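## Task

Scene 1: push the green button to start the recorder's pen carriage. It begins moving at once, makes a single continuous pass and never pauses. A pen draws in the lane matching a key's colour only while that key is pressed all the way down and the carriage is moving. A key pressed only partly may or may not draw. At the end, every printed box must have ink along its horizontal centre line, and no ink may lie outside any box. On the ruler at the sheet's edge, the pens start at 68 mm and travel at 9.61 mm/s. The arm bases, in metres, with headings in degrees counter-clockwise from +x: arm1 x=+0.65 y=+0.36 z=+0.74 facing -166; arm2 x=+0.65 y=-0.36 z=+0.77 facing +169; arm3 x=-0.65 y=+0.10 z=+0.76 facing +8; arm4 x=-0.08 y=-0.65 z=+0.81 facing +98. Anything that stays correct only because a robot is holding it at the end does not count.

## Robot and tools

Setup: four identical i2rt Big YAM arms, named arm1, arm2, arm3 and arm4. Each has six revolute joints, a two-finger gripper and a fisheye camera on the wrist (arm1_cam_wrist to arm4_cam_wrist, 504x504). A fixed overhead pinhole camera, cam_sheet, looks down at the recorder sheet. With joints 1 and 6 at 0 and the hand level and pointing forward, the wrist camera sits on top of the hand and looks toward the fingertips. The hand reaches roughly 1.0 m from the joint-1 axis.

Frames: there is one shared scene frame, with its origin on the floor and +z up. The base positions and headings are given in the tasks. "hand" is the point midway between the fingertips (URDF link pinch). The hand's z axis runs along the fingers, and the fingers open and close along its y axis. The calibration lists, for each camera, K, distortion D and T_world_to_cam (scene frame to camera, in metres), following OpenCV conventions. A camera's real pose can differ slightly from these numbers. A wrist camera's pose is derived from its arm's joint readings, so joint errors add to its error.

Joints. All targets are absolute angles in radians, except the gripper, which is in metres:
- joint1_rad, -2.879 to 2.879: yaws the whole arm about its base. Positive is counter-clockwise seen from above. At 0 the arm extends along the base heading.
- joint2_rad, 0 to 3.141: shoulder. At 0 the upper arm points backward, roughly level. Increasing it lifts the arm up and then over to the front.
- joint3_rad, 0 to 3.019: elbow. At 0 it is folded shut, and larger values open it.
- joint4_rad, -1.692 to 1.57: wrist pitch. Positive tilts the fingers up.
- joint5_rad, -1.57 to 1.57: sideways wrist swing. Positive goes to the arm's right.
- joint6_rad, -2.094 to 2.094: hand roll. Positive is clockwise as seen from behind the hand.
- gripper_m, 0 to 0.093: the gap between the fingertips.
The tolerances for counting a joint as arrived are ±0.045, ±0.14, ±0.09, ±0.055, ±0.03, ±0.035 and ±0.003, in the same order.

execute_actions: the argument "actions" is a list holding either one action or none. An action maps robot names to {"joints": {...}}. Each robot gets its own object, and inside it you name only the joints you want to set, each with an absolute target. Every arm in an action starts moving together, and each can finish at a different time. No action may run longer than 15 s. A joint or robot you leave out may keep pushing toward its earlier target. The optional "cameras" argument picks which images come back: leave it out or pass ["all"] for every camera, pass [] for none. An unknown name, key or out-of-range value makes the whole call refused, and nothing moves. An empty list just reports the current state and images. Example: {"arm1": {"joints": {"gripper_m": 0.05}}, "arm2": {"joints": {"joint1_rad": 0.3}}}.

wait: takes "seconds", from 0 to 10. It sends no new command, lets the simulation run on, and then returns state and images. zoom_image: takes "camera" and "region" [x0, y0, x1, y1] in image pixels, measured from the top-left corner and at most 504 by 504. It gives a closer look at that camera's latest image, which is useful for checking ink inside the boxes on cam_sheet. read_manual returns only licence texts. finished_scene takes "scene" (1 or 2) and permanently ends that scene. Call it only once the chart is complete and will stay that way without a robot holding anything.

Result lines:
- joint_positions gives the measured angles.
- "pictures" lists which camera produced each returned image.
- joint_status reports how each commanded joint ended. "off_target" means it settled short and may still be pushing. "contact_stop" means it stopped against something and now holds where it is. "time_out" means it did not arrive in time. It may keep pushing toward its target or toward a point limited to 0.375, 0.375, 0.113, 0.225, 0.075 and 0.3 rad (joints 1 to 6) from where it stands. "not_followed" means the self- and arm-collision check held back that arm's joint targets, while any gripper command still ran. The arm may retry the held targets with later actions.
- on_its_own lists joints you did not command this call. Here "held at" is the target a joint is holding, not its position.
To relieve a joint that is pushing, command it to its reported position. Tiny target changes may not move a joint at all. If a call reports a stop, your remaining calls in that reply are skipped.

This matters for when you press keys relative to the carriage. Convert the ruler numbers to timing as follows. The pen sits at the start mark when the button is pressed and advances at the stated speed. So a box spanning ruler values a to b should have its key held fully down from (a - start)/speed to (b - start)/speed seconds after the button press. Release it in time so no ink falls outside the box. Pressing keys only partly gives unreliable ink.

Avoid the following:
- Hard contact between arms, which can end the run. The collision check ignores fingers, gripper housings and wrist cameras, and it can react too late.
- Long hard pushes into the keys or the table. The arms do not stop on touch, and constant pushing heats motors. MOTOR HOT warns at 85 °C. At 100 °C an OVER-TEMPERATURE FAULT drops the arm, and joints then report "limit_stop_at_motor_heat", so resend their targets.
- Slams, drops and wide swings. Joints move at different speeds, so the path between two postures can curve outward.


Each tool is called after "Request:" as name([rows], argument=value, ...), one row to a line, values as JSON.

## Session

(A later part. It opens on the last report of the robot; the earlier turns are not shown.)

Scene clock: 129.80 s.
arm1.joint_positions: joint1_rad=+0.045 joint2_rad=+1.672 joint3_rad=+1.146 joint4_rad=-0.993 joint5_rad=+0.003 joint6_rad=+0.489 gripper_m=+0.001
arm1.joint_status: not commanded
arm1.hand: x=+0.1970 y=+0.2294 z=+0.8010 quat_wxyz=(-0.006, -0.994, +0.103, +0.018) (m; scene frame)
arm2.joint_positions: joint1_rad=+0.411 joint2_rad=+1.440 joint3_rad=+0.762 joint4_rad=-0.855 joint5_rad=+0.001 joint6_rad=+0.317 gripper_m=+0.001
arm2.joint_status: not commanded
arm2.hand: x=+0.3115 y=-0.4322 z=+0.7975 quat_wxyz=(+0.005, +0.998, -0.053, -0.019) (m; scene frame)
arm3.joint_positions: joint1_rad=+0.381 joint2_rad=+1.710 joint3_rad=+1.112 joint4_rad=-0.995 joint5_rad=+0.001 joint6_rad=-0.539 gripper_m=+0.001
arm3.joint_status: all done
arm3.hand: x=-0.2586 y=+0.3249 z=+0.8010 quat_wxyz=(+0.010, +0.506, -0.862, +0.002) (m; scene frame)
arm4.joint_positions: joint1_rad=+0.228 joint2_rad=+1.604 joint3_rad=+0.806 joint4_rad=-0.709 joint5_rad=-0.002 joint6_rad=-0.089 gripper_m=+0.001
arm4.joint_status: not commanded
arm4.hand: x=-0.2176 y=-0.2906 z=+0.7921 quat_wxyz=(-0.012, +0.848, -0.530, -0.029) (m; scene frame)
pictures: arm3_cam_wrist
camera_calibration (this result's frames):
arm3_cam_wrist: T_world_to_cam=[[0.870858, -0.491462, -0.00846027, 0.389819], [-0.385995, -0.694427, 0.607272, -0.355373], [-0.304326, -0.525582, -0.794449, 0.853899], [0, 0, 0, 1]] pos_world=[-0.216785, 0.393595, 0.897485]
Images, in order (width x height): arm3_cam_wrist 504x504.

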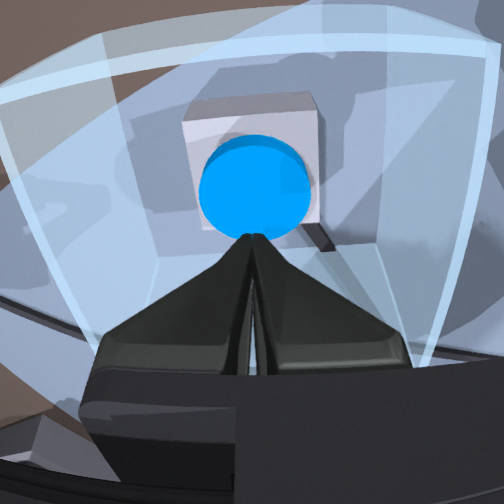

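Request:
execute_actions([
  {"arm3":{"joints":{"joint4_rad":-0.92}}},
], cameras=[])

Request:
execute_actions([
  {"arm3":{"joints":{"joint2_rad":1.84}},"arm1":{"joints":{"joint2_rad":1.82}},"arm2":{"joints":{"joint2_rad":1.57}},"arm4":{"joints":{"joint2_rad":1.75}}},
])

Scene clock: 134.70 s.
arm1.joint_positions: joint1_rad=+0.045 joint2_rad=+1.672 joint3_rad=+1.146 joint4_rad=-0.993 joint5_rad=+0.003 joint6_rad=+0.489 gripper_m=+0.001
arm1.joint_status: not commanded
arm1.hand: x=+0.1970 y=+0.2294 z=+0.8010 quat_wxyz=(-0.006, -0.994, +0.103, +0.018) (m; scene frame)
arm2.joint_positions: joint1_rad=+0.411 joint2_rad=+1.440 joint3_rad=+0.762 joint4_rad=-0.855 joint5_rad=+0.001 joint6_rad=+0.317 gripper_m=+0.001
arm2.joint_status: not commanded
arm2.hand: x=+0.3115 y=-0.4322 z=+0.7975 quat_wxyz=(+0.005, +0.998, -0.053, -0.019) (m; scene frame)
arm3.joint_positions: joint1_rad=+0.381 joint2_rad=+1.710 joint3_rad=+1.112 joint4_rad=-0.932 joint5_rad=+0.001 joint6_rad=-0.539 gripper_m=+0.001
arm3.joint_status: all done
arm3.hand: x=-0.2451 y=+0.3327 z=+0.8011 quat_wxyz=(-0.021, +0.506, -0.862, +0.003) (m; scene frame)
arm4.joint_positions: joint1_rad=+0.228 joint2_rad=+1.604 joint3_rad=+0.806 joint4_rad=-0.709 joint5_rad=-0.002 joint6_rad=-0.089 gripper_m=+0.001
arm4.joint_status: not commanded
arm4.hand: x=-0.2176 y=-0.2906 z=+0.7921 quat_wxyz=(-0.012, +0.848, -0.530, -0.029) (m; scene frame)
pictures: none
No camera images: the call's "cameras" was empty. Leave "cameras" out to get every camera's image.

Scene clock: 135.47 s.
arm1.joint_positions: joint1_rad=+0.045 joint2_rad=+1.730 joint3_rad=+1.158 joint4_rad=-0.994 joint5_rad=+0.003 joint6_rad=+0.490 gripper_m=+0.001
arm1.joint_status: all done
arm1.hand: x=+0.1969 y=+0.2293 z=+0.7786 quat_wxyz=(+0.003, -0.995, +0.103, -0.004) (m; scene frame)
arm2.joint_positions: joint1_rad=+0.411 joint2_rad=+1.508 joint3_rad=+0.773 joint4_rad=-0.859 joint5_rad=+0.001 joint6_rad=+0.318 gripper_m=+0.001
arm2.joint_status: all done
arm2.hand: x=+0.3139 y=-0.4317 z=+0.7791 quat_wxyz=(-0.003, +0.999, -0.053, +0.009) (m; scene frame)
arm3.joint_positions: joint1_rad=+0.381 joint2_rad=+1.785 joint3_rad=+1.124 joint4_rad=-0.928 joint5_rad=+0.001 joint6_rad=-0.539 gripper_m=+0.001
arm3.joint_status: all done
arm3.hand: x=-0.2460 y=+0.3320 z=+0.7718 quat_wxyz=(+0.007, +0.506, -0.862, +0.002) (m; scene frame)
arm4.joint_positions: joint1_rad=+0.228 joint2_rad=+1.679 joint3_rad=+0.820 joint4_rad=-0.713 joint5_rad=-0.002 joint6_rad=-0.089 gripper_m=+0.001
arm4.joint_status: all done
arm4.hand: x=-0.2159 y=-0.2956 z=+0.7688 quat_wxyz=(+0.008, +0.848, -0.530, -0.003) (m; scene frame)
pictures: arm1_cam_wrist, arm2_cam_wrist, arm3_cam_wrist, arm4_cam_wrist, cam_sheet
camera_calibration (this result's frames):
arm1_cam_wrist: T_world_to_cam=[[0.195997, 0.980604, 0.00114666, -0.261481], [0.794832, -0.159551, 0.585478, -0.567346], [0.574305, -0.113841, -0.810687, 0.669789], [0, 0, 0, 1]] pos_world=[0.117531, 0.242138, 0.875458]
arm2_cam_wrist: T_world_to_cam=[[0.13298, 0.991093, 0.00718886, 0.378742], [0.791484, -0.110558, 0.601107, -0.761134], [0.596548, -0.0742456, -0.799136, 0.524839], [0, 0, 0, 1]] pos_world=[0.238969, -0.420551, 0.874219]
arm3_cam_wrist: T_world_to_cam=[[0.870904, -0.491422, -0.00554562, 0.379847], [-0.388981, -0.696165, 0.603365, -0.324993], [-0.300368, -0.523316, -0.797446, 0.840841], [0, 0, 0, 1]] pos_world=[-0.204665, 0.400442, 0.868721]
arm4_cam_wrist: T_world_to_cam=[[0.898333, 0.439099, -0.0137702, 0.331988], [0.359224, -0.716155, 0.598398, -0.590844], [0.252894, -0.542507, -0.801081, 0.635959], [0, 0, 0, 1]] pos_world=[-0.246821, -0.223899, 0.867585]
Images, in order (width x height): arm1_cam_wrist 504x504, arm2_cam_wrist 504x504, arm3_cam_wrist 504x504, arm4_cam_wrist 504x504, cam_sheet 504x504.

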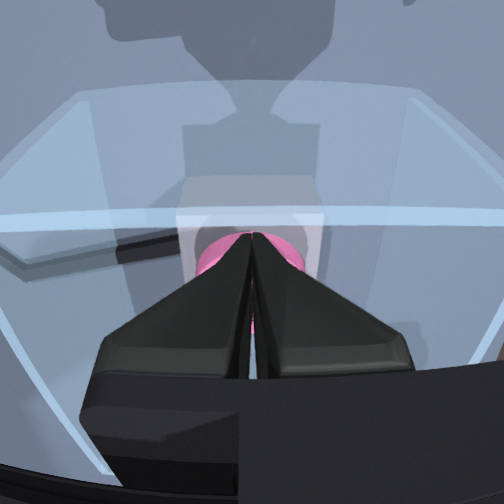

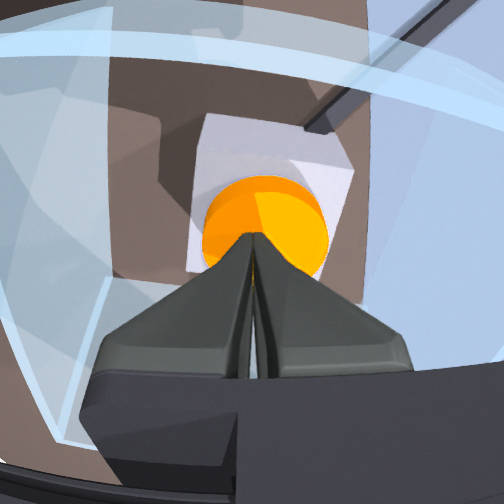

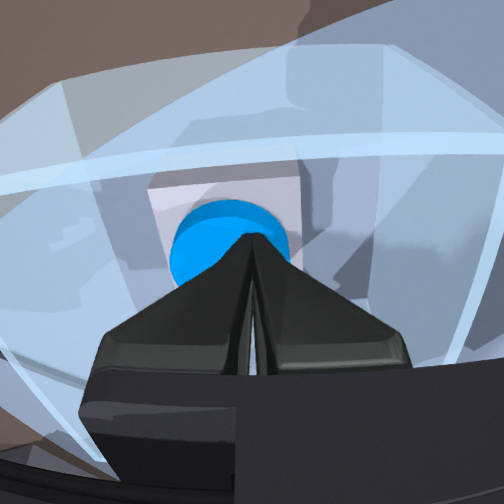

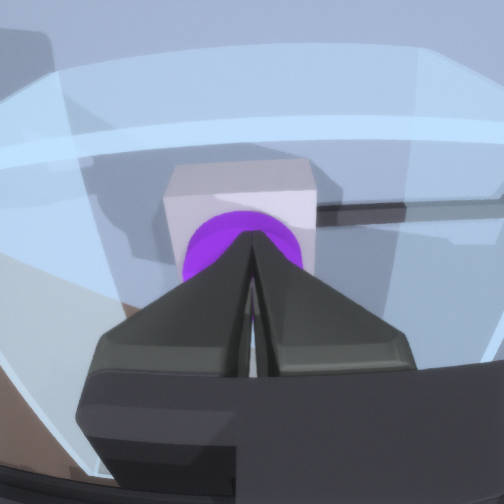

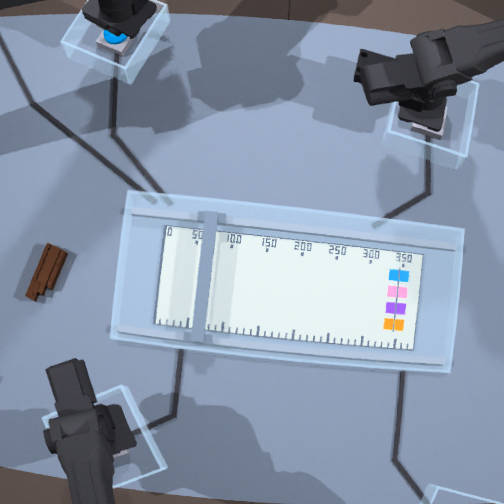

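Request:
execute_actions([
  {"arm3":{"joints":{"joint2_rad":1.70,"joint4_rad":-0.975}},"arm1":{"joints":{"joint2_rad":1.65,"joint4_rad":-1.075}},"arm2":{"joints":{"joint2_rad":1.44}},"arm4":{"joints":{"joint2_rad":1.60,"joint4_rad":-0.75}}},
], cameras=[])

Request:
execute_actions([
  {"arm3":{"joints":{"joint2_rad":1.86}},"arm1":{"joints":{"joint2_rad":1.82}},"arm2":{"joints":{"joint2_rad":1.57}},"arm4":{"joints":{"joint2_rad":1.75}}},
], cameras=[])

Request:
wait(seconds=0.5)

Scene clock: 141.23 s.
arm1.joint_positions: joint1_rad=+0.045 joint2_rad=+1.658 joint3_rad=+1.148 joint4_rad=-1.065 joint5_rad=+0.003 joint6_rad=+0.490 gripper_m=+0.001
arm1.joint_status: all done
arm1.hand: x=+0.2120 y=+0.2337 z=+0.8075 quat_wxyz=(+0.004, -0.995, +0.103, -0.007) (m; scene frame)
arm2.joint_positions: joint1_rad=+0.411 joint2_rad=+1.440 joint3_rad=+0.762 joint4_rad=-0.855 joint5_rad=+0.001 joint6_rad=+0.318 gripper_m=+0.001
arm2.joint_status: all done
arm2.hand: x=+0.3113 y=-0.4323 z=+0.7978 quat_wxyz=(+0.005, +0.998, -0.053, -0.020) (m; scene frame)
arm3.joint_positions: joint1_rad=+0.381 joint2_rad=+1.694 joint3_rad=+1.122 joint4_rad=-0.965 joint5_rad=+0.001 joint6_rad=-0.539 gripper_m=+0.001
arm3.joint_status: all done
arm3.hand: x=-0.2470 y=+0.3316 z=+0.8112 quat_wxyz=(-0.018, +0.506, -0.862, +0.003) (m; scene frame)
arm4.joint_positions: joint1_rad=+0.228 joint2_rad=+1.604 joint3_rad=+0.809 joint4_rad=-0.744 joint5_rad=-0.002 joint6_rad=-0.089 gripper_m=+0.001
arm4.joint_status: all done
arm4.hand: x=-0.2150 y=-0.2971 z=+0.7926 quat_wxyz=(-0.002, +0.848, -0.530, -0.016) (m; scene frame)
pictures: none
No camera images: the call's "cameras" was empty. Leave "cameras" out to get every camera's image.

Scene clock: 142.07 s.
arm1.joint_positions: joint1_rad=+0.045 joint2_rad=+1.735 joint3_rad=+1.163 joint4_rad=-1.073 joint5_rad=+0.003 joint6_rad=+0.490 gripper_m=+0.000
arm1.joint_status: all done
arm1.hand: x=+0.2137 y=+0.2342 z=+0.7790 quat_wxyz=(+0.017, -0.994, +0.103, -0.040) (m; scene frame)
arm2.joint_positions: joint1_rad=+0.411 joint2_rad=+1.508 joint3_rad=+0.774 joint4_rad=-0.858 joint5_rad=+0.001 joint6_rad=+0.318 gripper_m=+0.001
arm2.joint_status: all done
arm2.hand: x=+0.3136 y=-0.4318 z=+0.7792 quat_wxyz=(-0.003, +0.999, -0.053, +0.009) (m; scene frame)
arm3.joint_positions: joint1_rad=+0.381 joint2_rad=+1.796 joint3_rad=+1.138 joint4_rad=-0.973 joint5_rad=+0.001 joint6_rad=-0.540 gripper_m=+0.001
arm3.joint_status: all done
arm3.hand: x=-0.2513 y=+0.3290 z=+0.7713 quat_wxyz=(+0.029, +0.506, -0.862, +0.002) (m; scene frame)
arm4.joint_positions: joint1_rad=+0.228 joint2_rad=+1.682 joint3_rad=+0.825 joint4_rad=-0.754 joint5_rad=-0.002 joint6_rad=-0.089 gripper_m=+0.001
arm4.joint_status: all done
arm4.hand: x=-0.2131 y=-0.3031 z=+0.7692 quat_wxyz=(+0.019, +0.848, -0.529, +0.013) (m; scene frame)
pictures: none
No camera images: the call's "cameras" was empty. Leave "cameras" out to get every camera's image.

Scene clock: 142.57 s.
arm1.joint_positions: joint1_rad=+0.045 joint2_rad=+1.735 joint3_rad=+1.163 joint4_rad=-1.073 joint5_rad=+0.003 joint6_rad=+0.490 gripper_m=+0.000
arm1.joint_status: all done
arm1.hand: x=+0.2137 y=+0.2342 z=+0.7790 quat_wxyz=(+0.017, -0.994, +0.103, -0.040) (m; scene frame)
arm2.joint_positions: joint1_rad=+0.411 joint2_rad=+1.508 joint3_rad=+0.774 joint4_rad=-0.858 joint5_rad=+0.001 joint6_rad=+0.318 gripper_m=+0.001
arm2.joint_status: all done
arm2.hand: x=+0.3136 y=-0.4318 z=+0.7792 quat_wxyz=(-0.003, +0.999, -0.053, +0.009) (m; scene frame)
arm3.joint_positions: joint1_rad=+0.381 joint2_rad=+1.796 joint3_rad=+1.138 joint4_rad=-0.973 joint5_rad=+0.001 joint6_rad=-0.540 gripper_m=+0.001
arm3.joint_status: all done
arm3.hand: x=-0.2513 y=+0.3290 z=+0.7713 quat_wxyz=(+0.029, +0.506, -0.862, +0.002) (m; scene frame)
arm4.joint_positions: joint1_rad=+0.228 joint2_rad=+1.682 joint3_rad=+0.825 joint4_rad=-0.754 joint5_rad=-0.002 joint6_rad=-0.089 gripper_m=+0.001
arm4.joint_status: all done
arm4.hand: x=-0.2131 y=-0.3031 z=+0.7692 quat_wxyz=(+0.019, +0.848, -0.529, +0.013) (m; scene frame)
wait: 0.50 s; at rest by 0.27 s
pictures: arm1_cam_wrist, arm2_cam_wrist, arm3_cam_wrist, arm4_cam_wrist, cam_sheet
camera_calibration (this result's frames):
arm1_cam_wrist: T_world_to_cam=[[0.194847, 0.980119, 0.0374305, -0.297437], [0.748519, -0.173249, 0.640081, -0.609537], [0.63384, -0.0967001, -0.767395, 0.6106], [0, 0, 0, 1]] pos_world=[0.127182, 0.244967, 0.869858]
arm2_cam_wrist: T_world_to_cam=[[0.132985, 0.991094, 0.00693048, 0.379038], [0.791932, -0.110461, 0.600534, -0.760636], [0.595952, -0.0743739, -0.799569, 0.525554], [0, 0, 0, 1]] pos_world=[0.238761, -0.420595, 0.874378]
arm3_cam_wrist: T_world_to_cam=[[0.870388, -0.491597, -0.0275087, 0.399831], [-0.365751, -0.682955, 0.632296, -0.349679], [-0.329622, -0.540282, -0.774238, 0.817537], [0, 0, 0, 1]] pos_world=[-0.206425, 0.399441, 0.865068]
arm4_cam_wrist: T_world_to_cam=[[0.898315, 0.439014, -0.0172377, 0.335342], [0.351068, -0.693663, 0.628954, -0.615919], [0.264162, -0.57105, -0.777251, 0.606921], [0, 0, 0, 1]] pos_world=[-0.245339, -0.227877, 0.864895]
Images, in order (width x height): arm1_cam_wrist 504x504, arm2_cam_wrist 504x504, arm3_cam_wrist 504x504, arm4_cam_wrist 504x504, cam_sheet 504x504.

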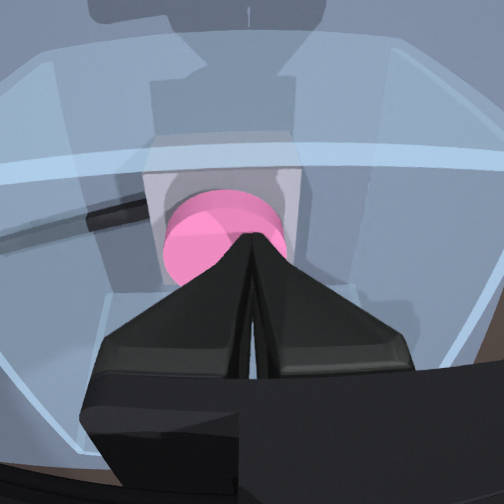

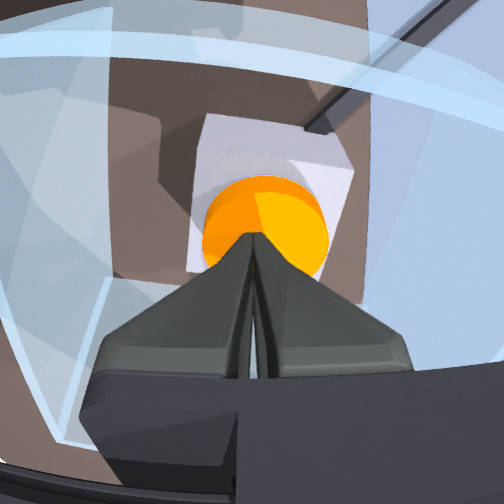

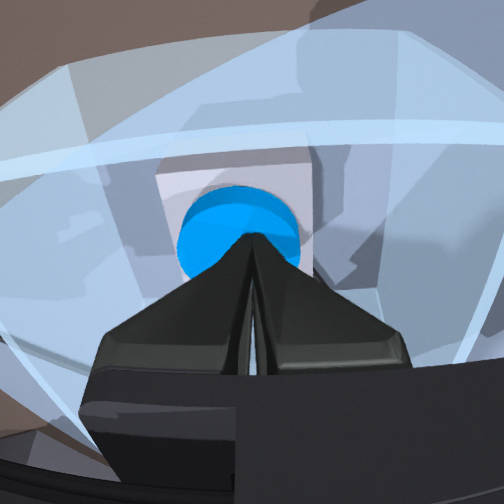

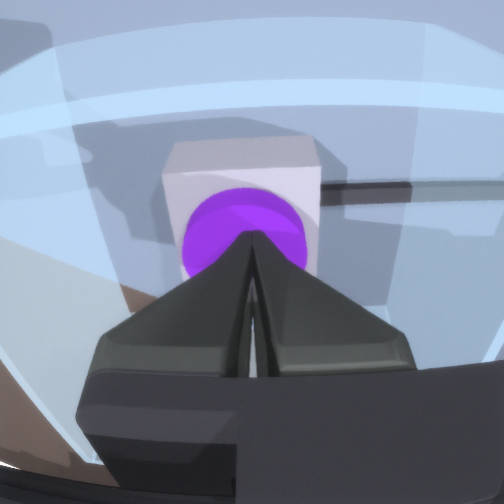

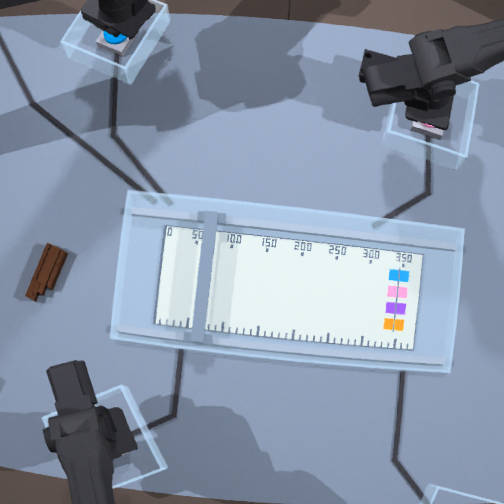

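Request:
execute_actions([
  {"arm3":{"joints":{"joint2_rad":1.605,"joint3_rad":1.24,"joint4_rad":-1.192}},"arm1":{"joints":{"joint2_rad":1.65}},"arm2":{"joints":{"joint2_rad":1.44}},"arm4":{"joints":{"joint2_rad":1.60}}},
], cameras=[])

Request:
execute_actions([
  {"arm3":{"joints":{"joint1_rad":1.27,"joint2_rad":1.468,"joint3_rad":1.039,"joint4_rad":-1.14}}},
], cameras=[])

Request:
execute_actions([
  {"arm3":{"joints":{"joint2_rad":1.53,"joint3_rad":0.95,"joint4_rad":-0.97}}},
], cameras=["arm3_cam_wrist","cam_sheet"])

Scene clock: 158.10 s.
arm1.joint_positions: joint1_rad=+0.045 joint2_rad=+1.657 joint3_rad=+1.149 joint4_rad=-1.073 joint5_rad=+0.003 joint6_rad=+0.490 gripper_m=+0.000
arm1.joint_status: all done
arm1.hand: x=+0.2137 y=+0.2342 z=+0.8081 quat_wxyz=(+0.005, -0.995, +0.103, -0.010) (m; scene frame)
arm2.joint_positions: joint1_rad=+0.411 joint2_rad=+1.440 joint3_rad=+0.762 joint4_rad=-0.855 joint5_rad=+0.001 joint6_rad=+0.318 gripper_m=+0.001
arm2.joint_status: all done
arm2.hand: x=+0.3113 y=-0.4323 z=+0.7977 quat_wxyz=(+0.005, +0.998, -0.053, -0.020) (m; scene frame)
arm3.joint_positions: joint1_rad=+0.381 joint2_rad=+1.588 joint3_rad=+1.214 joint4_rad=-1.182 joint5_rad=+0.001 joint6_rad=-0.540 gripper_m=+0.001
arm3.joint_status: all done
arm3.hand: x=-0.2556 y=+0.3270 z=+0.8883 quat_wxyz=(-0.008, +0.507, -0.862, +0.003) (m; scene frame)
arm4.joint_positions: joint1_rad=+0.228 joint2_rad=+1.604 joint3_rad=+0.809 joint4_rad=-0.752 joint5_rad=-0.002 joint6_rad=-0.089 gripper_m=+0.001
arm4.joint_status: all done
arm4.hand: x=-0.2142 y=-0.2993 z=+0.7925 quat_wxyz=(+0.000, +0.848, -0.530, -0.012) (m; scene frame)
pictures: none
No camera images: the call's "cameras" was empty. Leave "cameras" out to get every camera's image.

Scene clock: 159.57 s.
arm1.joint_positions: joint1_rad=+0.045 joint2_rad=+1.657 joint3_rad=+1.149 joint4_rad=-1.073 joint5_rad=+0.003 joint6_rad=+0.490 gripper_m=+0.000
arm1.joint_status: not commanded
arm1.hand: x=+0.2137 y=+0.2342 z=+0.8081 quat_wxyz=(+0.005, -0.995, +0.103, -0.010) (m; scene frame)
arm2.joint_positions: joint1_rad=+0.411 joint2_rad=+1.440 joint3_rad=+0.762 joint4_rad=-0.855 joint5_rad=+0.001 joint6_rad=+0.318 gripper_m=+0.001
arm2.joint_status: not commanded
arm2.hand: x=+0.3113 y=-0.4323 z=+0.7977 quat_wxyz=(+0.005, +0.998, -0.053, -0.020) (m; scene frame)
arm3.joint_positions: joint1_rad=+1.268 joint2_rad=+1.465 joint3_rad=+1.049 joint4_rad=-1.146 joint5_rad=+0.001 joint6_rad=-0.540 gripper_m=+0.001
arm3.joint_status: all done
arm3.hand: x=-0.5855 y=+0.4958 z=+0.8781 quat_wxyz=(-0.004, +0.828, -0.561, +0.001) (m; scene frame)
arm4.joint_positions: joint1_rad=+0.228 joint2_rad=+1.604 joint3_rad=+0.809 joint4_rad=-0.752 joint5_rad=-0.002 joint6_rad=-0.089 gripper_m=+0.001
arm4.joint_status: not commanded
arm4.hand: x=-0.2142 y=-0.2993 z=+0.7925 quat_wxyz=(+0.000, +0.848, -0.530, -0.012) (m; scene frame)
pictures: none
No camera images: the call's "cameras" was empty. Leave "cameras" out to get every camera's image.

Scene clock: 160.43 s.
arm1.joint_positions: joint1_rad=+0.045 joint2_rad=+1.657 joint3_rad=+1.149 joint4_rad=-1.073 joint5_rad=+0.003 joint6_rad=+0.490 gripper_m=+0.000
arm1.joint_status: not commanded
arm1.hand: x=+0.2137 y=+0.2342 z=+0.8081 quat_wxyz=(+0.005, -0.995, +0.103, -0.010) (m; scene frame)
arm2.joint_positions: joint1_rad=+0.411 joint2_rad=+1.440 joint3_rad=+0.762 joint4_rad=-0.855 joint5_rad=+0.001 joint6_rad=+0.318 gripper_m=+0.001
arm2.joint_status: not commanded
arm2.hand: x=+0.3113 y=-0.4323 z=+0.7977 quat_wxyz=(+0.005, +0.998, -0.053, -0.020) (m; scene frame)
arm3.joint_positions: joint1_rad=+1.268 joint2_rad=+1.531 joint3_rad=+0.947 joint4_rad=-0.982 joint5_rad=+0.001 joint6_rad=-0.540 gripper_m=+0.001
arm3.joint_status: all done
arm3.hand: x=-0.5863 y=+0.4893 z=+0.8193 quat_wxyz=(-0.003, +0.828, -0.561, +0.002) (m; scene frame)
arm4.joint_positions: joint1_rad=+0.228 joint2_rad=+1.604 joint3_rad=+0.809 joint4_rad=-0.752 joint5_rad=-0.002 joint6_rad=-0.089 gripper_m=+0.001
arm4.joint_status: not commanded
arm4.hand: x=-0.2142 y=-0.2993 z=+0.7925 quat_wxyz=(+0.000, +0.848, -0.530, -0.012) (m; scene frame)
pictures: arm3_cam_wrist, cam_sheet
camera_calibration (this result's frames):
arm3_cam_wrist: T_world_to_cam=[[0.930704, 0.36575, 0.00424193, 0.361378], [0.292761, -0.751826, 0.590803, 0.0607184], [0.219275, -0.548621, -0.806805, 1.18351], [0, 0, 0, 1]] pos_world=[-0.613627, 0.562775, 0.917458]
Images, in order (width x height): arm3_cam_wrist 504x504, cam_sheet 504x504.

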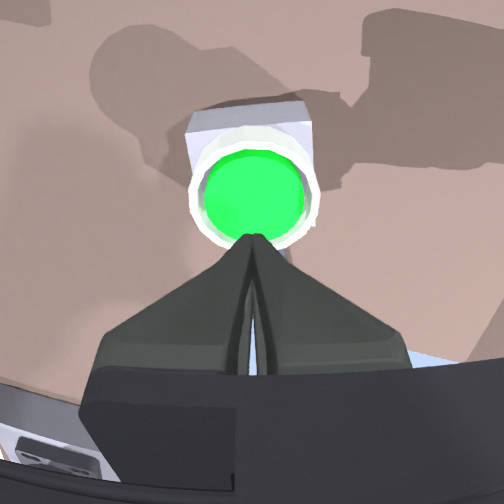

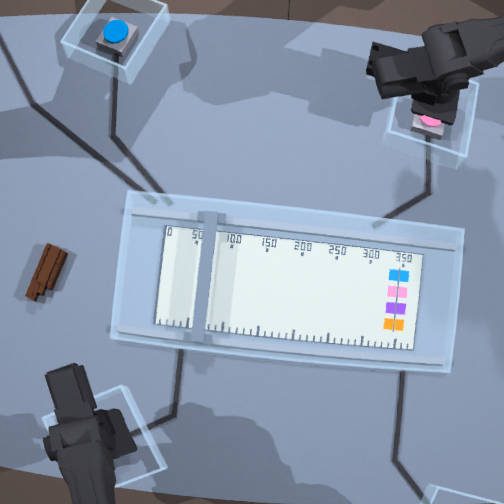

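Request:
execute_actions([
  {"arm3":{"joints":{"joint2_rad":1.59,"joint4_rad":-0.925}}},
], cameras=["arm3_cam_wrist","cam_sheet"])

Scene clock: 165.13 s.
arm1.joint_positions: joint1_rad=+0.045 joint2_rad=+1.657 joint3_rad=+1.149 joint4_rad=-1.073 joint5_rad=+0.003 joint6_rad=+0.490 gripper_m=+0.000
arm1.joint_status: not commanded
arm1.hand: x=+0.2137 y=+0.2342 z=+0.8081 quat_wxyz=(+0.005, -0.995, +0.103, -0.010) (m; scene frame)
arm2.joint_positions: joint1_rad=+0.411 joint2_rad=+1.440 joint3_rad=+0.762 joint4_rad=-0.855 joint5_rad=+0.001 joint6_rad=+0.318 gripper_m=+0.001
arm2.joint_status: not commanded
arm2.hand: x=+0.3113 y=-0.4323 z=+0.7977 quat_wxyz=(+0.005, +0.998, -0.053, -0.020) (m; scene frame)
arm3.joint_positions: joint1_rad=+1.268 joint2_rad=+1.581 joint3_rad=+0.947 joint4_rad=-0.936 joint5_rad=+0.001 joint6_rad=-0.540 gripper_m=+0.001
arm3.joint_status: all done
arm3.hand: x=-0.5851 y=+0.4961 z=+0.8002 quat_wxyz=(+0.000, +0.828, -0.561, +0.003) (m; scene frame)
arm4.joint_positions: joint1_rad=+0.228 joint2_rad=+1.604 joint3_rad=+0.809 joint4_rad=-0.752 joint5_rad=-0.002 joint6_rad=-0.089 gripper_m=+0.001
arm4.joint_status: not commanded
arm4.hand: x=-0.2142 y=-0.2993 z=+0.7925 quat_wxyz=(+0.000, +0.848, -0.530, -0.012) (m; scene frame)
pictures: arm3_cam_wrist, cam_sheet
camera_calibration (this result's frames):
arm3_cam_wrist: T_world_to_cam=[[0.930715, 0.365742, 0.00151577, 0.360092], [0.293252, -0.748709, 0.594507, 0.0724735], [0.218571, -0.552872, -0.804089, 1.17108], [0, 0, 0, 1]] pos_world=[-0.61236, 0.570019, 0.898023]
Images, in order (width x height): arm3_cam_wrist 504x504, cam_sheet 504x504.

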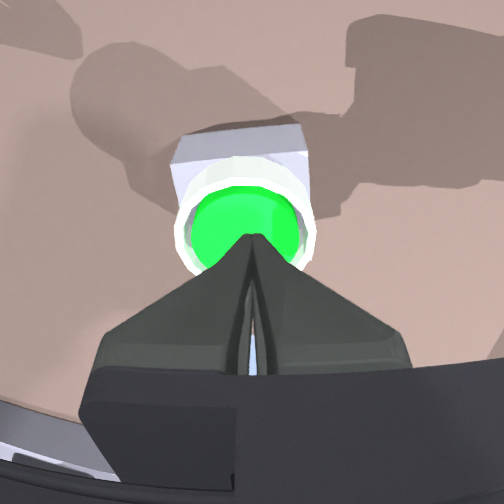

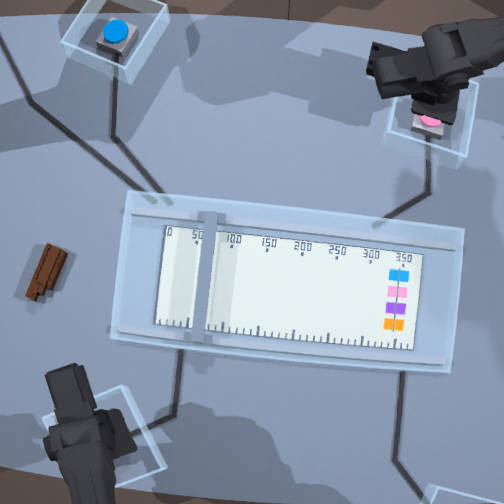

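Request:
execute_actions([
  {"arm3":{"joints":{"joint2_rad":1.468,"joint3_rad":1.039,"joint4_rad":-1.14}}},
], cameras=[])

Request:
execute_actions([
  {"arm3":{"joints":{"joint1_rad":0.378,"joint2_rad":1.605,"joint3_rad":1.24,"joint4_rad":-1.192}}},
], cameras=[])

Request:
execute_actions([
  {"arm3":{"joints":{"joint2_rad":1.70,"joint3_rad":1.125,"joint4_rad":-0.955}}},
], cameras=[])

Request:
wait(seconds=1)

Request:
execute_actions([
  {"arm3":{"joints":{"joint2_rad":1.86}},"arm1":{"joints":{"joint2_rad":1.82}},"arm2":{"joints":{"joint2_rad":1.57}},"arm4":{"joints":{"joint2_rad":1.75}}},
])

Scene clock: 180.83 s.
arm1.joint_positions: joint1_rad=+0.045 joint2_rad=+1.657 joint3_rad=+1.149 joint4_rad=-1.073 joint5_rad=+0.003 joint6_rad=+0.490 gripper_m=+0.000
arm1.joint_status: not commanded
arm1.hand: x=+0.2137 y=+0.2342 z=+0.8081 quat_wxyz=(+0.005, -0.995, +0.103, -0.010) (m; scene frame)
arm2.joint_positions: joint1_rad=+0.411 joint2_rad=+1.440 joint3_rad=+0.762 joint4_rad=-0.855 joint5_rad=+0.001 joint6_rad=+0.318 gripper_m=+0.001
arm2.joint_status: not commanded
arm2.hand: x=+0.3113 y=-0.4323 z=+0.7977 quat_wxyz=(+0.005, +0.998, -0.053, -0.020) (m; scene frame)
arm3.joint_positions: joint1_rad=+1.268 joint2_rad=+1.453 joint3_rad=+1.007 joint4_rad=-1.129 joint5_rad=+0.001 joint6_rad=-0.540 gripper_m=+0.001
arm3.joint_status: all done
arm3.hand: x=-0.5874 y=+0.4835 z=+0.8683 quat_wxyz=(+0.001, +0.828, -0.561, +0.004) (m; scene frame)
arm4.joint_positions: joint1_rad=+0.228 joint2_rad=+1.604 joint3_rad=+0.809 joint4_rad=-0.752 joint5_rad=-0.002 joint6_rad=-0.089 gripper_m=+0.001
arm4.joint_status: not commanded
arm4.hand: x=-0.2142 y=-0.2993 z=+0.7925 quat_wxyz=(+0.000, +0.848, -0.530, -0.012) (m; scene frame)
pictures: none
No camera images: the call's "cameras" was empty. Leave "cameras" out to get every camera's image.

Scene clock: 182.27 s.
arm1.joint_positions: joint1_rad=+0.045 joint2_rad=+1.657 joint3_rad=+1.149 joint4_rad=-1.073 joint5_rad=+0.003 joint6_rad=+0.490 gripper_m=+0.000
arm1.joint_status: not commanded
arm1.hand: x=+0.2137 y=+0.2342 z=+0.8081 quat_wxyz=(+0.005, -0.995, +0.103, -0.010) (m; scene frame)
arm2.joint_positions: joint1_rad=+0.411 joint2_rad=+1.440 joint3_rad=+0.762 joint4_rad=-0.855 joint5_rad=+0.001 joint6_rad=+0.318 gripper_m=+0.001
arm2.joint_status: not commanded
arm2.hand: x=+0.3113 y=-0.4323 z=+0.7977 quat_wxyz=(+0.005, +0.998, -0.053, -0.020) (m; scene frame)
arm3.joint_positions: joint1_rad=+0.378 joint2_rad=+1.608 joint3_rad=+1.208 joint4_rad=-1.184 joint5_rad=+0.001 joint6_rad=-0.541 gripper_m=+0.001
arm3.joint_status: all done
arm3.hand: x=-0.2573 y=+0.3244 z=+0.8778 quat_wxyz=(+0.005, +0.506, -0.863, +0.002) (m; scene frame)
arm4.joint_positions: joint1_rad=+0.228 joint2_rad=+1.604 joint3_rad=+0.809 joint4_rad=-0.752 joint5_rad=-0.002 joint6_rad=-0.089 gripper_m=+0.001
arm4.joint_status: not commanded
arm4.hand: x=-0.2142 y=-0.2993 z=+0.7925 quat_wxyz=(+0.000, +0.848, -0.530, -0.012) (m; scene frame)
pictures: none
No camera images: the call's "cameras" was empty. Leave "cameras" out to get every camera's image.

Scene clock: 183.20 s.
arm1.joint_positions: joint1_rad=+0.045 joint2_rad=+1.657 joint3_rad=+1.149 joint4_rad=-1.073 joint5_rad=+0.003 joint6_rad=+0.490 gripper_m=+0.000
arm1.joint_status: not commanded
arm1.hand: x=+0.2137 y=+0.2342 z=+0.8081 quat_wxyz=(+0.005, -0.995, +0.103, -0.010) (m; scene frame)
arm2.joint_positions: joint1_rad=+0.411 joint2_rad=+1.440 joint3_rad=+0.762 joint4_rad=-0.855 joint5_rad=+0.001 joint6_rad=+0.318 gripper_m=+0.001
arm2.joint_status: not commanded
arm2.hand: x=+0.3113 y=-0.4323 z=+0.7977 quat_wxyz=(+0.005, +0.998, -0.053, -0.020) (m; scene frame)
arm3.joint_positions: joint1_rad=+0.378 joint2_rad=+1.705 joint3_rad=+1.121 joint4_rad=-0.967 joint5_rad=+0.001 joint6_rad=-0.541 gripper_m=+0.001
arm3.joint_status: all done
arm3.hand: x=-0.2478 y=+0.3295 z=+0.8059 quat_wxyz=(-0.011, +0.506, -0.863, +0.003) (m; scene frame)
arm4.joint_positions: joint1_rad=+0.228 joint2_rad=+1.604 joint3_rad=+0.809 joint4_rad=-0.752 joint5_rad=-0.002 joint6_rad=-0.089 gripper_m=+0.001
arm4.joint_status: not commanded
arm4.hand: x=-0.2142 y=-0.2993 z=+0.7925 quat_wxyz=(+0.000, +0.848, -0.530, -0.012) (m; scene frame)
pictures: none
No camera images: the call's "cameras" was empty. Leave "cameras" out to get every camera's image.

Scene clock: 184.20 s.
arm1.joint_positions: joint1_rad=+0.045 joint2_rad=+1.657 joint3_rad=+1.149 joint4_rad=-1.073 joint5_rad=+0.003 joint6_rad=+0.490 gripper_m=+0.000
arm1.joint_status: not commanded
arm1.hand: x=+0.2137 y=+0.2342 z=+0.8081 quat_wxyz=(+0.005, -0.995, +0.103, -0.010) (m; scene frame)
arm2.joint_positions: joint1_rad=+0.411 joint2_rad=+1.440 joint3_rad=+0.762 joint4_rad=-0.855 joint5_rad=+0.001 joint6_rad=+0.318 gripper_m=+0.001
arm2.joint_status: not commanded
arm2.hand: x=+0.3113 y=-0.4323 z=+0.7977 quat_wxyz=(+0.005, +0.998, -0.053, -0.020) (m; scene frame)
arm3.joint_positions: joint1_rad=+0.378 joint2_rad=+1.705 joint3_rad=+1.121 joint4_rad=-0.967 joint5_rad=+0.001 joint6_rad=-0.541 gripper_m=+0.001
arm3.joint_status: all done
arm3.hand: x=-0.2478 y=+0.3295 z=+0.8059 quat_wxyz=(-0.011, +0.506, -0.863, +0.003) (m; scene frame)
arm4.joint_positions: joint1_rad=+0.228 joint2_rad=+1.604 joint3_rad=+0.809 joint4_rad=-0.752 joint5_rad=-0.002 joint6_rad=-0.089 gripper_m=+0.001
arm4.joint_status: not commanded
arm4.hand: x=-0.2142 y=-0.2993 z=+0.7925 quat_wxyz=(+0.000, +0.848, -0.530, -0.012) (m; scene frame)
wait: 1.00 s; at rest by 0.27 s
pictures: arm1_cam_wrist, arm2_cam_wrist, arm3_cam_wrist, arm4_cam_wrist, cam_sheet
camera_calibration (this result's frames):
arm1_cam_wrist: T_world_to_cam=[[0.196293, 0.980512, 0.00802574, -0.275203], [0.786334, -0.162299, 0.596102, -0.603296], [0.585788, -0.1107, -0.802869, 0.675152], [0, 0, 0, 1]] pos_world=[0.132916, 0.246665, 0.903893]
arm2_cam_wrist: T_world_to_cam=[[0.132788, 0.991058, -0.0130946, 0.395727], [0.825344, -0.10325, 0.55511, -0.741049], [0.548794, -0.0845196, -0.831674, 0.577587], [0, 0, 0, 1]] pos_world=[0.242096, -0.419885, 0.89691]
arm3_cam_wrist: T_world_to_cam=[[0.870293, -0.492359, 0.0131417, 0.365476], [-0.408443, -0.706537, 0.57791, -0.328901], [-0.275254, -0.508319, -0.815994, 0.882378], [0, 0, 0, 1]] pos_world=[-0.20953, 0.396095, 0.905288]
arm4_cam_wrist: T_world_to_cam=[[0.898369, 0.439088, -0.011628, 0.330665], [0.364041, -0.729489, 0.579068, -0.595948], [0.24578, -0.52445, -0.815196, 0.667514], [0, 0, 0, 1]] pos_world=[-0.244171, -0.229851, 0.893095]
Images, in order (width x height): arm1_cam_wrist 504x504, arm2_cam_wrist 504x504, arm3_cam_wrist 504x504, arm4_cam_wrist 504x504, cam_sheet 504x504.

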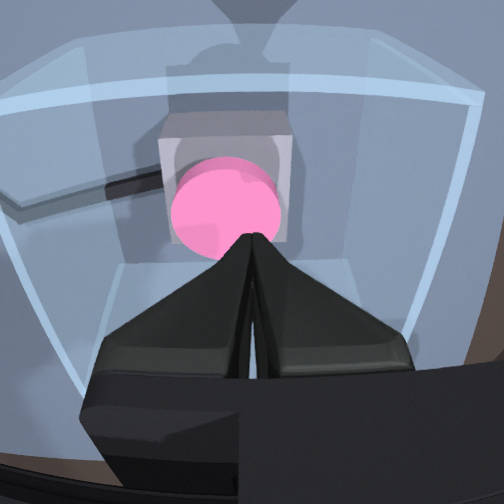

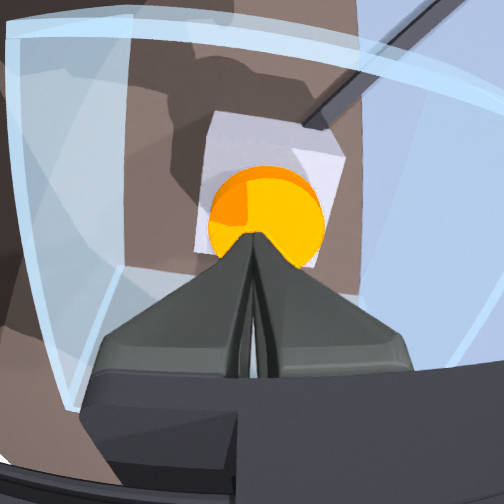

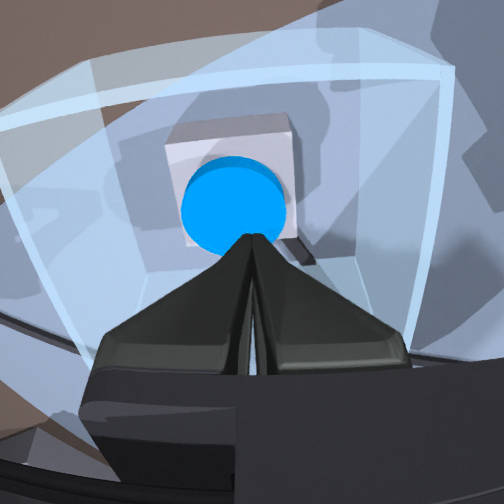

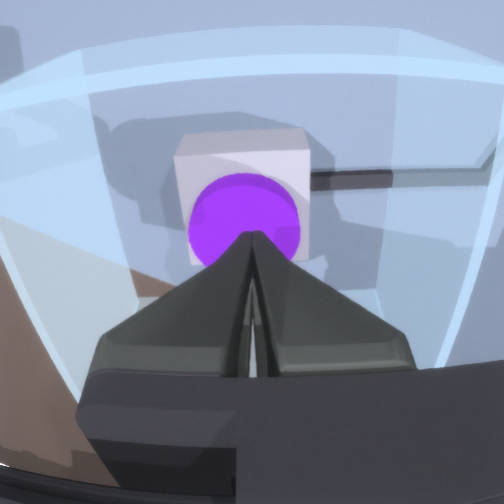

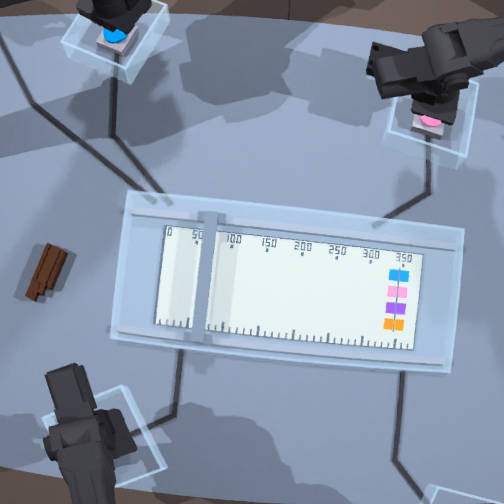

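Scene clock: 185.03 s.
arm1.joint_positions: joint1_rad=+0.045 joint2_rad=+1.736 joint3_rad=+1.163 joint4_rad=-1.079 joint5_rad=+0.003 joint6_rad=+0.491 gripper_m=+0.000
arm1.joint_status: all done
arm1.hand: x=+0.2151 y=+0.2346 z=+0.7790 quat_wxyz=(+0.018, -0.994, +0.104, -0.043) (m; scene frame)
arm2.joint_positions: joint1_rad=+0.411 joint2_rad=+1.508 joint3_rad=+0.774 joint4_rad=-0.858 joint5_rad=+0.001 joint6_rad=+0.318 gripper_m=+0.001
arm2.joint_status: all done
arm2.hand: x=+0.3136 y=-0.4318 z=+0.7792 quat_wxyz=(-0.003, +0.999, -0.053, +0.009) (m; scene frame)
arm3.joint_positions: joint1_rad=+0.378 joint2_rad=+1.795 joint3_rad=+1.137 joint4_rad=-0.963 joint5_rad=+0.001 joint6_rad=-0.541 gripper_m=+0.001
arm3.joint_status: all done
arm3.hand: x=-0.2485 y=+0.3289 z=+0.7712 quat_wxyz=(+0.024, +0.506, -0.862, +0.002) (m; scene frame)
arm4.joint_positions: joint1_rad=+0.228 joint2_rad=+1.681 joint3_rad=+0.824 joint4_rad=-0.759 joint5_rad=-0.001 joint6_rad=-0.089 gripper_m=+0.001
arm4.joint_status: all done
arm4.hand: x=-0.2123 y=-0.3049 z=+0.7691 quat_wxyz=(+0.021, +0.848, -0.529, +0.015) (m; scene frame)
pictures: arm1_cam_wrist, arm2_cam_wrist, arm3_cam_wrist, arm4_cam_wrist, cam_sheet
camera_calibration (this result's frames):
arm1_cam_wrist: T_world_to_cam=[[0.195359, 0.979903, 0.0403038, -0.300395], [0.744638, -0.174949, 0.644133, -0.612401], [0.638239, -0.0958255, -0.763851, 0.605824], [0, 0, 0, 1]] pos_world=[0.128041, 0.245273, 0.869334]
arm2_cam_wrist: T_world_to_cam=[[0.133364, 0.991043, 0.00693692, 0.378892], [0.791891, -0.110767, 0.600532, -0.760754], [0.595921, -0.0745958, -0.799571, 0.525469], [0, 0, 0, 1]] pos_world=[0.238766, -0.420567, 0.874378]
arm3_cam_wrist: T_world_to_cam=[[0.869878, -0.492761, -0.0223326, 0.393663], [-0.372361, -0.68568, 0.625452, -0.344106], [-0.323511, -0.535751, -0.779943, 0.822807], [0, 0, 0, 1]] pos_world=[-0.204384, 0.398855, 0.865756]
arm4_cam_wrist: T_world_to_cam=[[0.898314, 0.439007, -0.0174358, 0.3356], [0.349454, -0.689887, 0.633985, -0.620451], [0.266295, -0.575611, -0.773148, 0.601541], [0, 0, 0, 1]] pos_world=[-0.244843, -0.229118, 0.864289]
Images, in order (width x height): arm1_cam_wrist 504x504, arm2_cam_wrist 504x504, arm3_cam_wrist 504x504, arm4_cam_wrist 504x504, cam_sheet 504x504.

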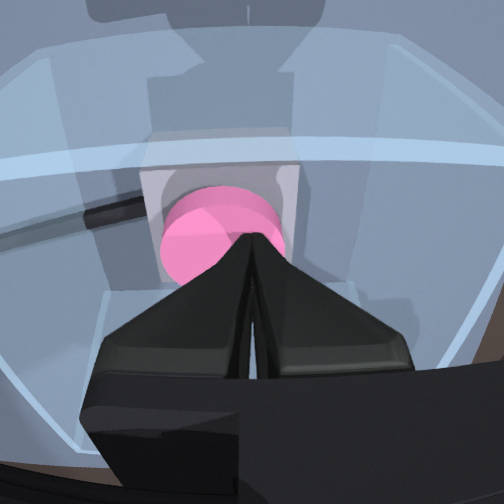

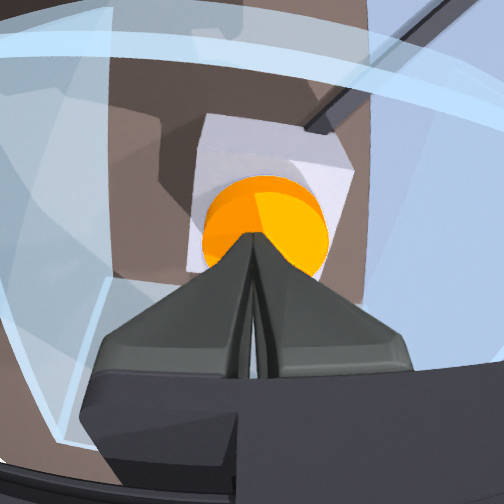

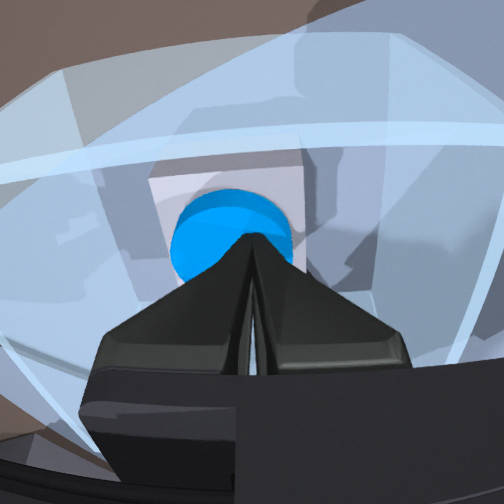

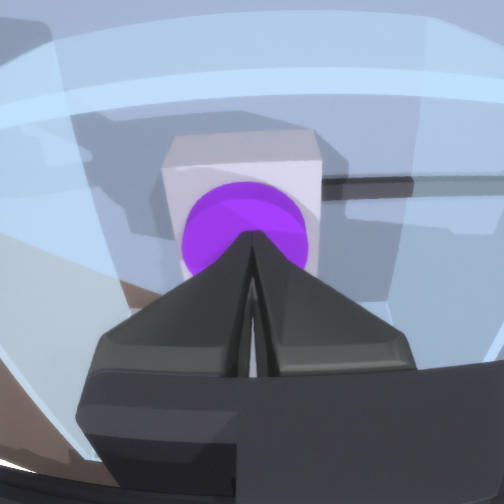

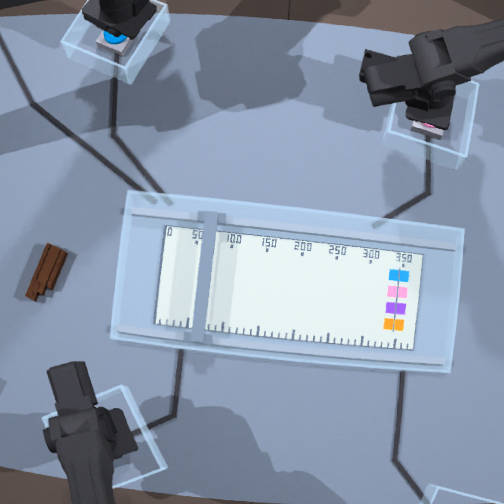

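Request:
execute_actions([
  {"arm3":{"joints":{"joint2_rad":1.605,"joint3_rad":1.24,"joint4_rad":-1.192}},"arm1":{"joints":{"joint2_rad":1.65}},"arm2":{"joints":{"joint2_rad":1.44}},"arm4":{"joints":{"joint2_rad":1.60}}},
], cameras=[])

Request:
execute_actions([
  {"arm3":{"joints":{"joint1_rad":1.27,"joint2_rad":1.468,"joint3_rad":1.039,"joint4_rad":-1.14}}},
], cameras=[])

Request:
execute_actions([
  {"arm3":{"joints":{"joint2_rad":1.53,"joint3_rad":0.95,"joint4_rad":-0.97}}},
], cameras=[])

Request:
execute_actions([
  {"arm3":{"joints":{"joint2_rad":1.59,"joint4_rad":-0.925}}},
], cameras=["arm3_cam_wrist","cam_sheet"])

Scene clock: 193.60 s.
arm1.joint_positions: joint1_rad=+0.045 joint2_rad=+1.657 joint3_rad=+1.149 joint4_rad=-1.077 joint5_rad=+0.003 joint6_rad=+0.491 gripper_m=+0.000
arm1.joint_status: all done
arm1.hand: x=+0.2147 y=+0.2345 z=+0.8082 quat_wxyz=(+0.006, -0.994, +0.104, -0.012) (m; scene frame)
arm2.joint_positions: joint1_rad=+0.411 joint2_rad=+1.440 joint3_rad=+0.762 joint4_rad=-0.855 joint5_rad=+0.001 joint6_rad=+0.318 gripper_m=+0.001
arm2.joint_status: all done
arm2.hand: x=+0.3113 y=-0.4323 z=+0.7977 quat_wxyz=(+0.005, +0.998, -0.053, -0.020) (m; scene frame)
arm3.joint_positions: joint1_rad=+0.378 joint2_rad=+1.588 joint3_rad=+1.213 joint4_rad=-1.182 joint5_rad=+0.001 joint6_rad=-0.541 gripper_m=+0.001
arm3.joint_status: all done
arm3.hand: x=-0.2553 y=+0.3256 z=+0.8882 quat_wxyz=(-0.008, +0.506, -0.863, +0.003) (m; scene frame)
arm4.joint_positions: joint1_rad=+0.228 joint2_rad=+1.604 joint3_rad=+0.809 joint4_rad=-0.757 joint5_rad=-0.001 joint6_rad=-0.089 gripper_m=+0.001
arm4.joint_status: all done
arm4.hand: x=-0.2137 y=-0.3005 z=+0.7925 quat_wxyz=(+0.002, +0.848, -0.530, -0.010) (m; scene frame)
pictures: none
No camera images: the call's "cameras" was empty. Leave "cameras" out to get every camera's image.

Scene clock: 195.00 s.
arm1.joint_positions: joint1_rad=+0.045 joint2_rad=+1.657 joint3_rad=+1.149 joint4_rad=-1.077 joint5_rad=+0.003 joint6_rad=+0.491 gripper_m=+0.000
arm1.joint_status: not commanded
arm1.hand: x=+0.2147 y=+0.2345 z=+0.8082 quat_wxyz=(+0.006, -0.994, +0.104, -0.012) (m; scene frame)
arm2.joint_positions: joint1_rad=+0.411 joint2_rad=+1.440 joint3_rad=+0.762 joint4_rad=-0.855 joint5_rad=+0.001 joint6_rad=+0.318 gripper_m=+0.001
arm2.joint_status: not commanded
arm2.hand: x=+0.3113 y=-0.4323 z=+0.7977 quat_wxyz=(+0.005, +0.998, -0.053, -0.020) (m; scene frame)
arm3.joint_positions: joint1_rad=+1.267 joint2_rad=+1.465 joint3_rad=+1.049 joint4_rad=-1.146 joint5_rad=+0.001 joint6_rad=-0.541 gripper_m=+0.001
arm3.joint_status: all done
arm3.hand: x=-0.5854 y=+0.4957 z=+0.8781 quat_wxyz=(-0.004, +0.828, -0.561, +0.001) (m; scene frame)
arm4.joint_positions: joint1_rad=+0.228 joint2_rad=+1.604 joint3_rad=+0.809 joint4_rad=-0.757 joint5_rad=-0.001 joint6_rad=-0.089 gripper_m=+0.001
arm4.joint_status: not commanded
arm4.hand: x=-0.2137 y=-0.3005 z=+0.7925 quat_wxyz=(+0.002, +0.848, -0.530, -0.010) (m; scene frame)
pictures: none
No camera images: the call's "cameras" was empty. Leave "cameras" out to get every camera's image.

Scene clock: 195.87 s.
arm1.joint_positions: joint1_rad=+0.045 joint2_rad=+1.657 joint3_rad=+1.149 joint4_rad=-1.077 joint5_rad=+0.003 joint6_rad=+0.491 gripper_m=+0.000
arm1.joint_status: not commanded
arm1.hand: x=+0.2147 y=+0.2345 z=+0.8082 quat_wxyz=(+0.006, -0.994, +0.104, -0.012) (m; scene frame)
arm2.joint_positions: joint1_rad=+0.411 joint2_rad=+1.440 joint3_rad=+0.762 joint4_rad=-0.855 joint5_rad=+0.001 joint6_rad=+0.318 gripper_m=+0.001
arm2.joint_status: not commanded
arm2.hand: x=+0.3113 y=-0.4323 z=+0.7977 quat_wxyz=(+0.005, +0.998, -0.053, -0.020) (m; scene frame)
arm3.joint_positions: joint1_rad=+1.267 joint2_rad=+1.531 joint3_rad=+0.947 joint4_rad=-0.981 joint5_rad=+0.001 joint6_rad=-0.541 gripper_m=+0.001
arm3.joint_status: all done
arm3.hand: x=-0.5861 y=+0.4894 z=+0.8192 quat_wxyz=(-0.003, +0.828, -0.561, +0.002) (m; scene frame)
arm4.joint_positions: joint1_rad=+0.228 joint2_rad=+1.604 joint3_rad=+0.809 joint4_rad=-0.757 joint5_rad=-0.001 joint6_rad=-0.089 gripper_m=+0.001
arm4.joint_status: not commanded
arm4.hand: x=-0.2137 y=-0.3005 z=+0.7925 quat_wxyz=(+0.002, +0.848, -0.530, -0.010) (m; scene frame)
pictures: none
No camera images: the call's "cameras" was empty. Leave "cameras" out to get every camera's image.

Scene clock: 196.70 s.
arm1.joint_positions: joint1_rad=+0.045 joint2_rad=+1.657 joint3_rad=+1.149 joint4_rad=-1.077 joint5_rad=+0.003 joint6_rad=+0.491 gripper_m=+0.000
arm1.joint_status: not commanded
arm1.hand: x=+0.2147 y=+0.2345 z=+0.8082 quat_wxyz=(+0.006, -0.994, +0.104, -0.012) (m; scene frame)
arm2.joint_positions: joint1_rad=+0.411 joint2_rad=+1.440 joint3_rad=+0.762 joint4_rad=-0.855 joint5_rad=+0.001 joint6_rad=+0.318 gripper_m=+0.001
arm2.joint_status: not commanded
arm2.hand: x=+0.3113 y=-0.4323 z=+0.7977 quat_wxyz=(+0.005, +0.998, -0.053, -0.020) (m; scene frame)
arm3.joint_positions: joint1_rad=+1.267 joint2_rad=+1.581 joint3_rad=+0.947 joint4_rad=-0.936 joint5_rad=+0.001 joint6_rad=-0.541 gripper_m=+0.001
arm3.joint_status: all done
arm3.hand: x=-0.5849 y=+0.4961 z=+0.8004 quat_wxyz=(-0.001, +0.828, -0.561, +0.003) (m; scene frame)
arm4.joint_positions: joint1_rad=+0.228 joint2_rad=+1.604 joint3_rad=+0.809 joint4_rad=-0.757 joint5_rad=-0.001 joint6_rad=-0.089 gripper_m=+0.001
arm4.joint_status: not commanded
arm4.hand: x=-0.2137 y=-0.3005 z=+0.7925 quat_wxyz=(+0.002, +0.848, -0.530, -0.010) (m; scene frame)
pictures: arm3_cam_wrist, cam_sheet
camera_calibration (this result's frames):
arm3_cam_wrist: T_world_to_cam=[[0.930575, 0.366098, 0.0017089, 0.359529], [0.293503, -0.748819, 0.594244, 0.072761], [0.218832, -0.552487, -0.804283, 1.17129], [0, 0, 0, 1]] pos_world=[-0.612238, 0.569983, 0.898194]
Images, in order (width x height): arm3_cam_wrist 504x504, cam_sheet 504x504.

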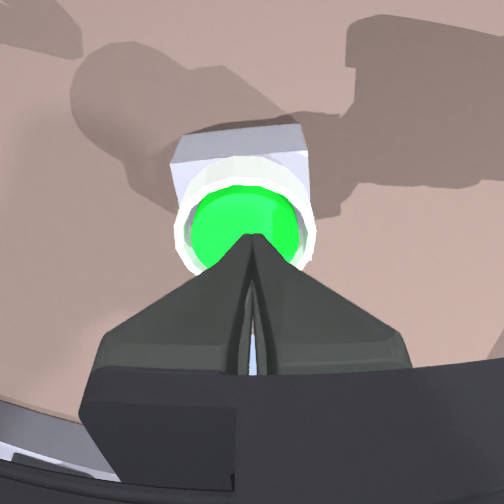

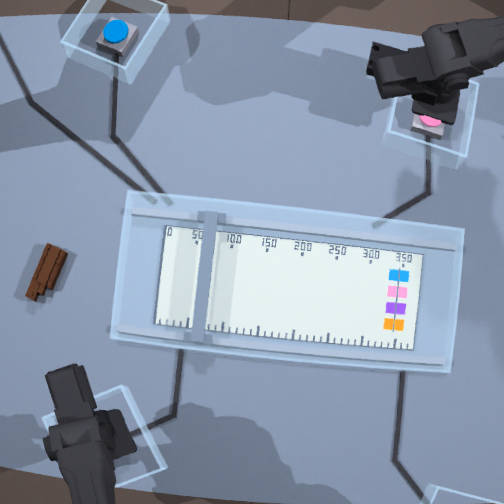

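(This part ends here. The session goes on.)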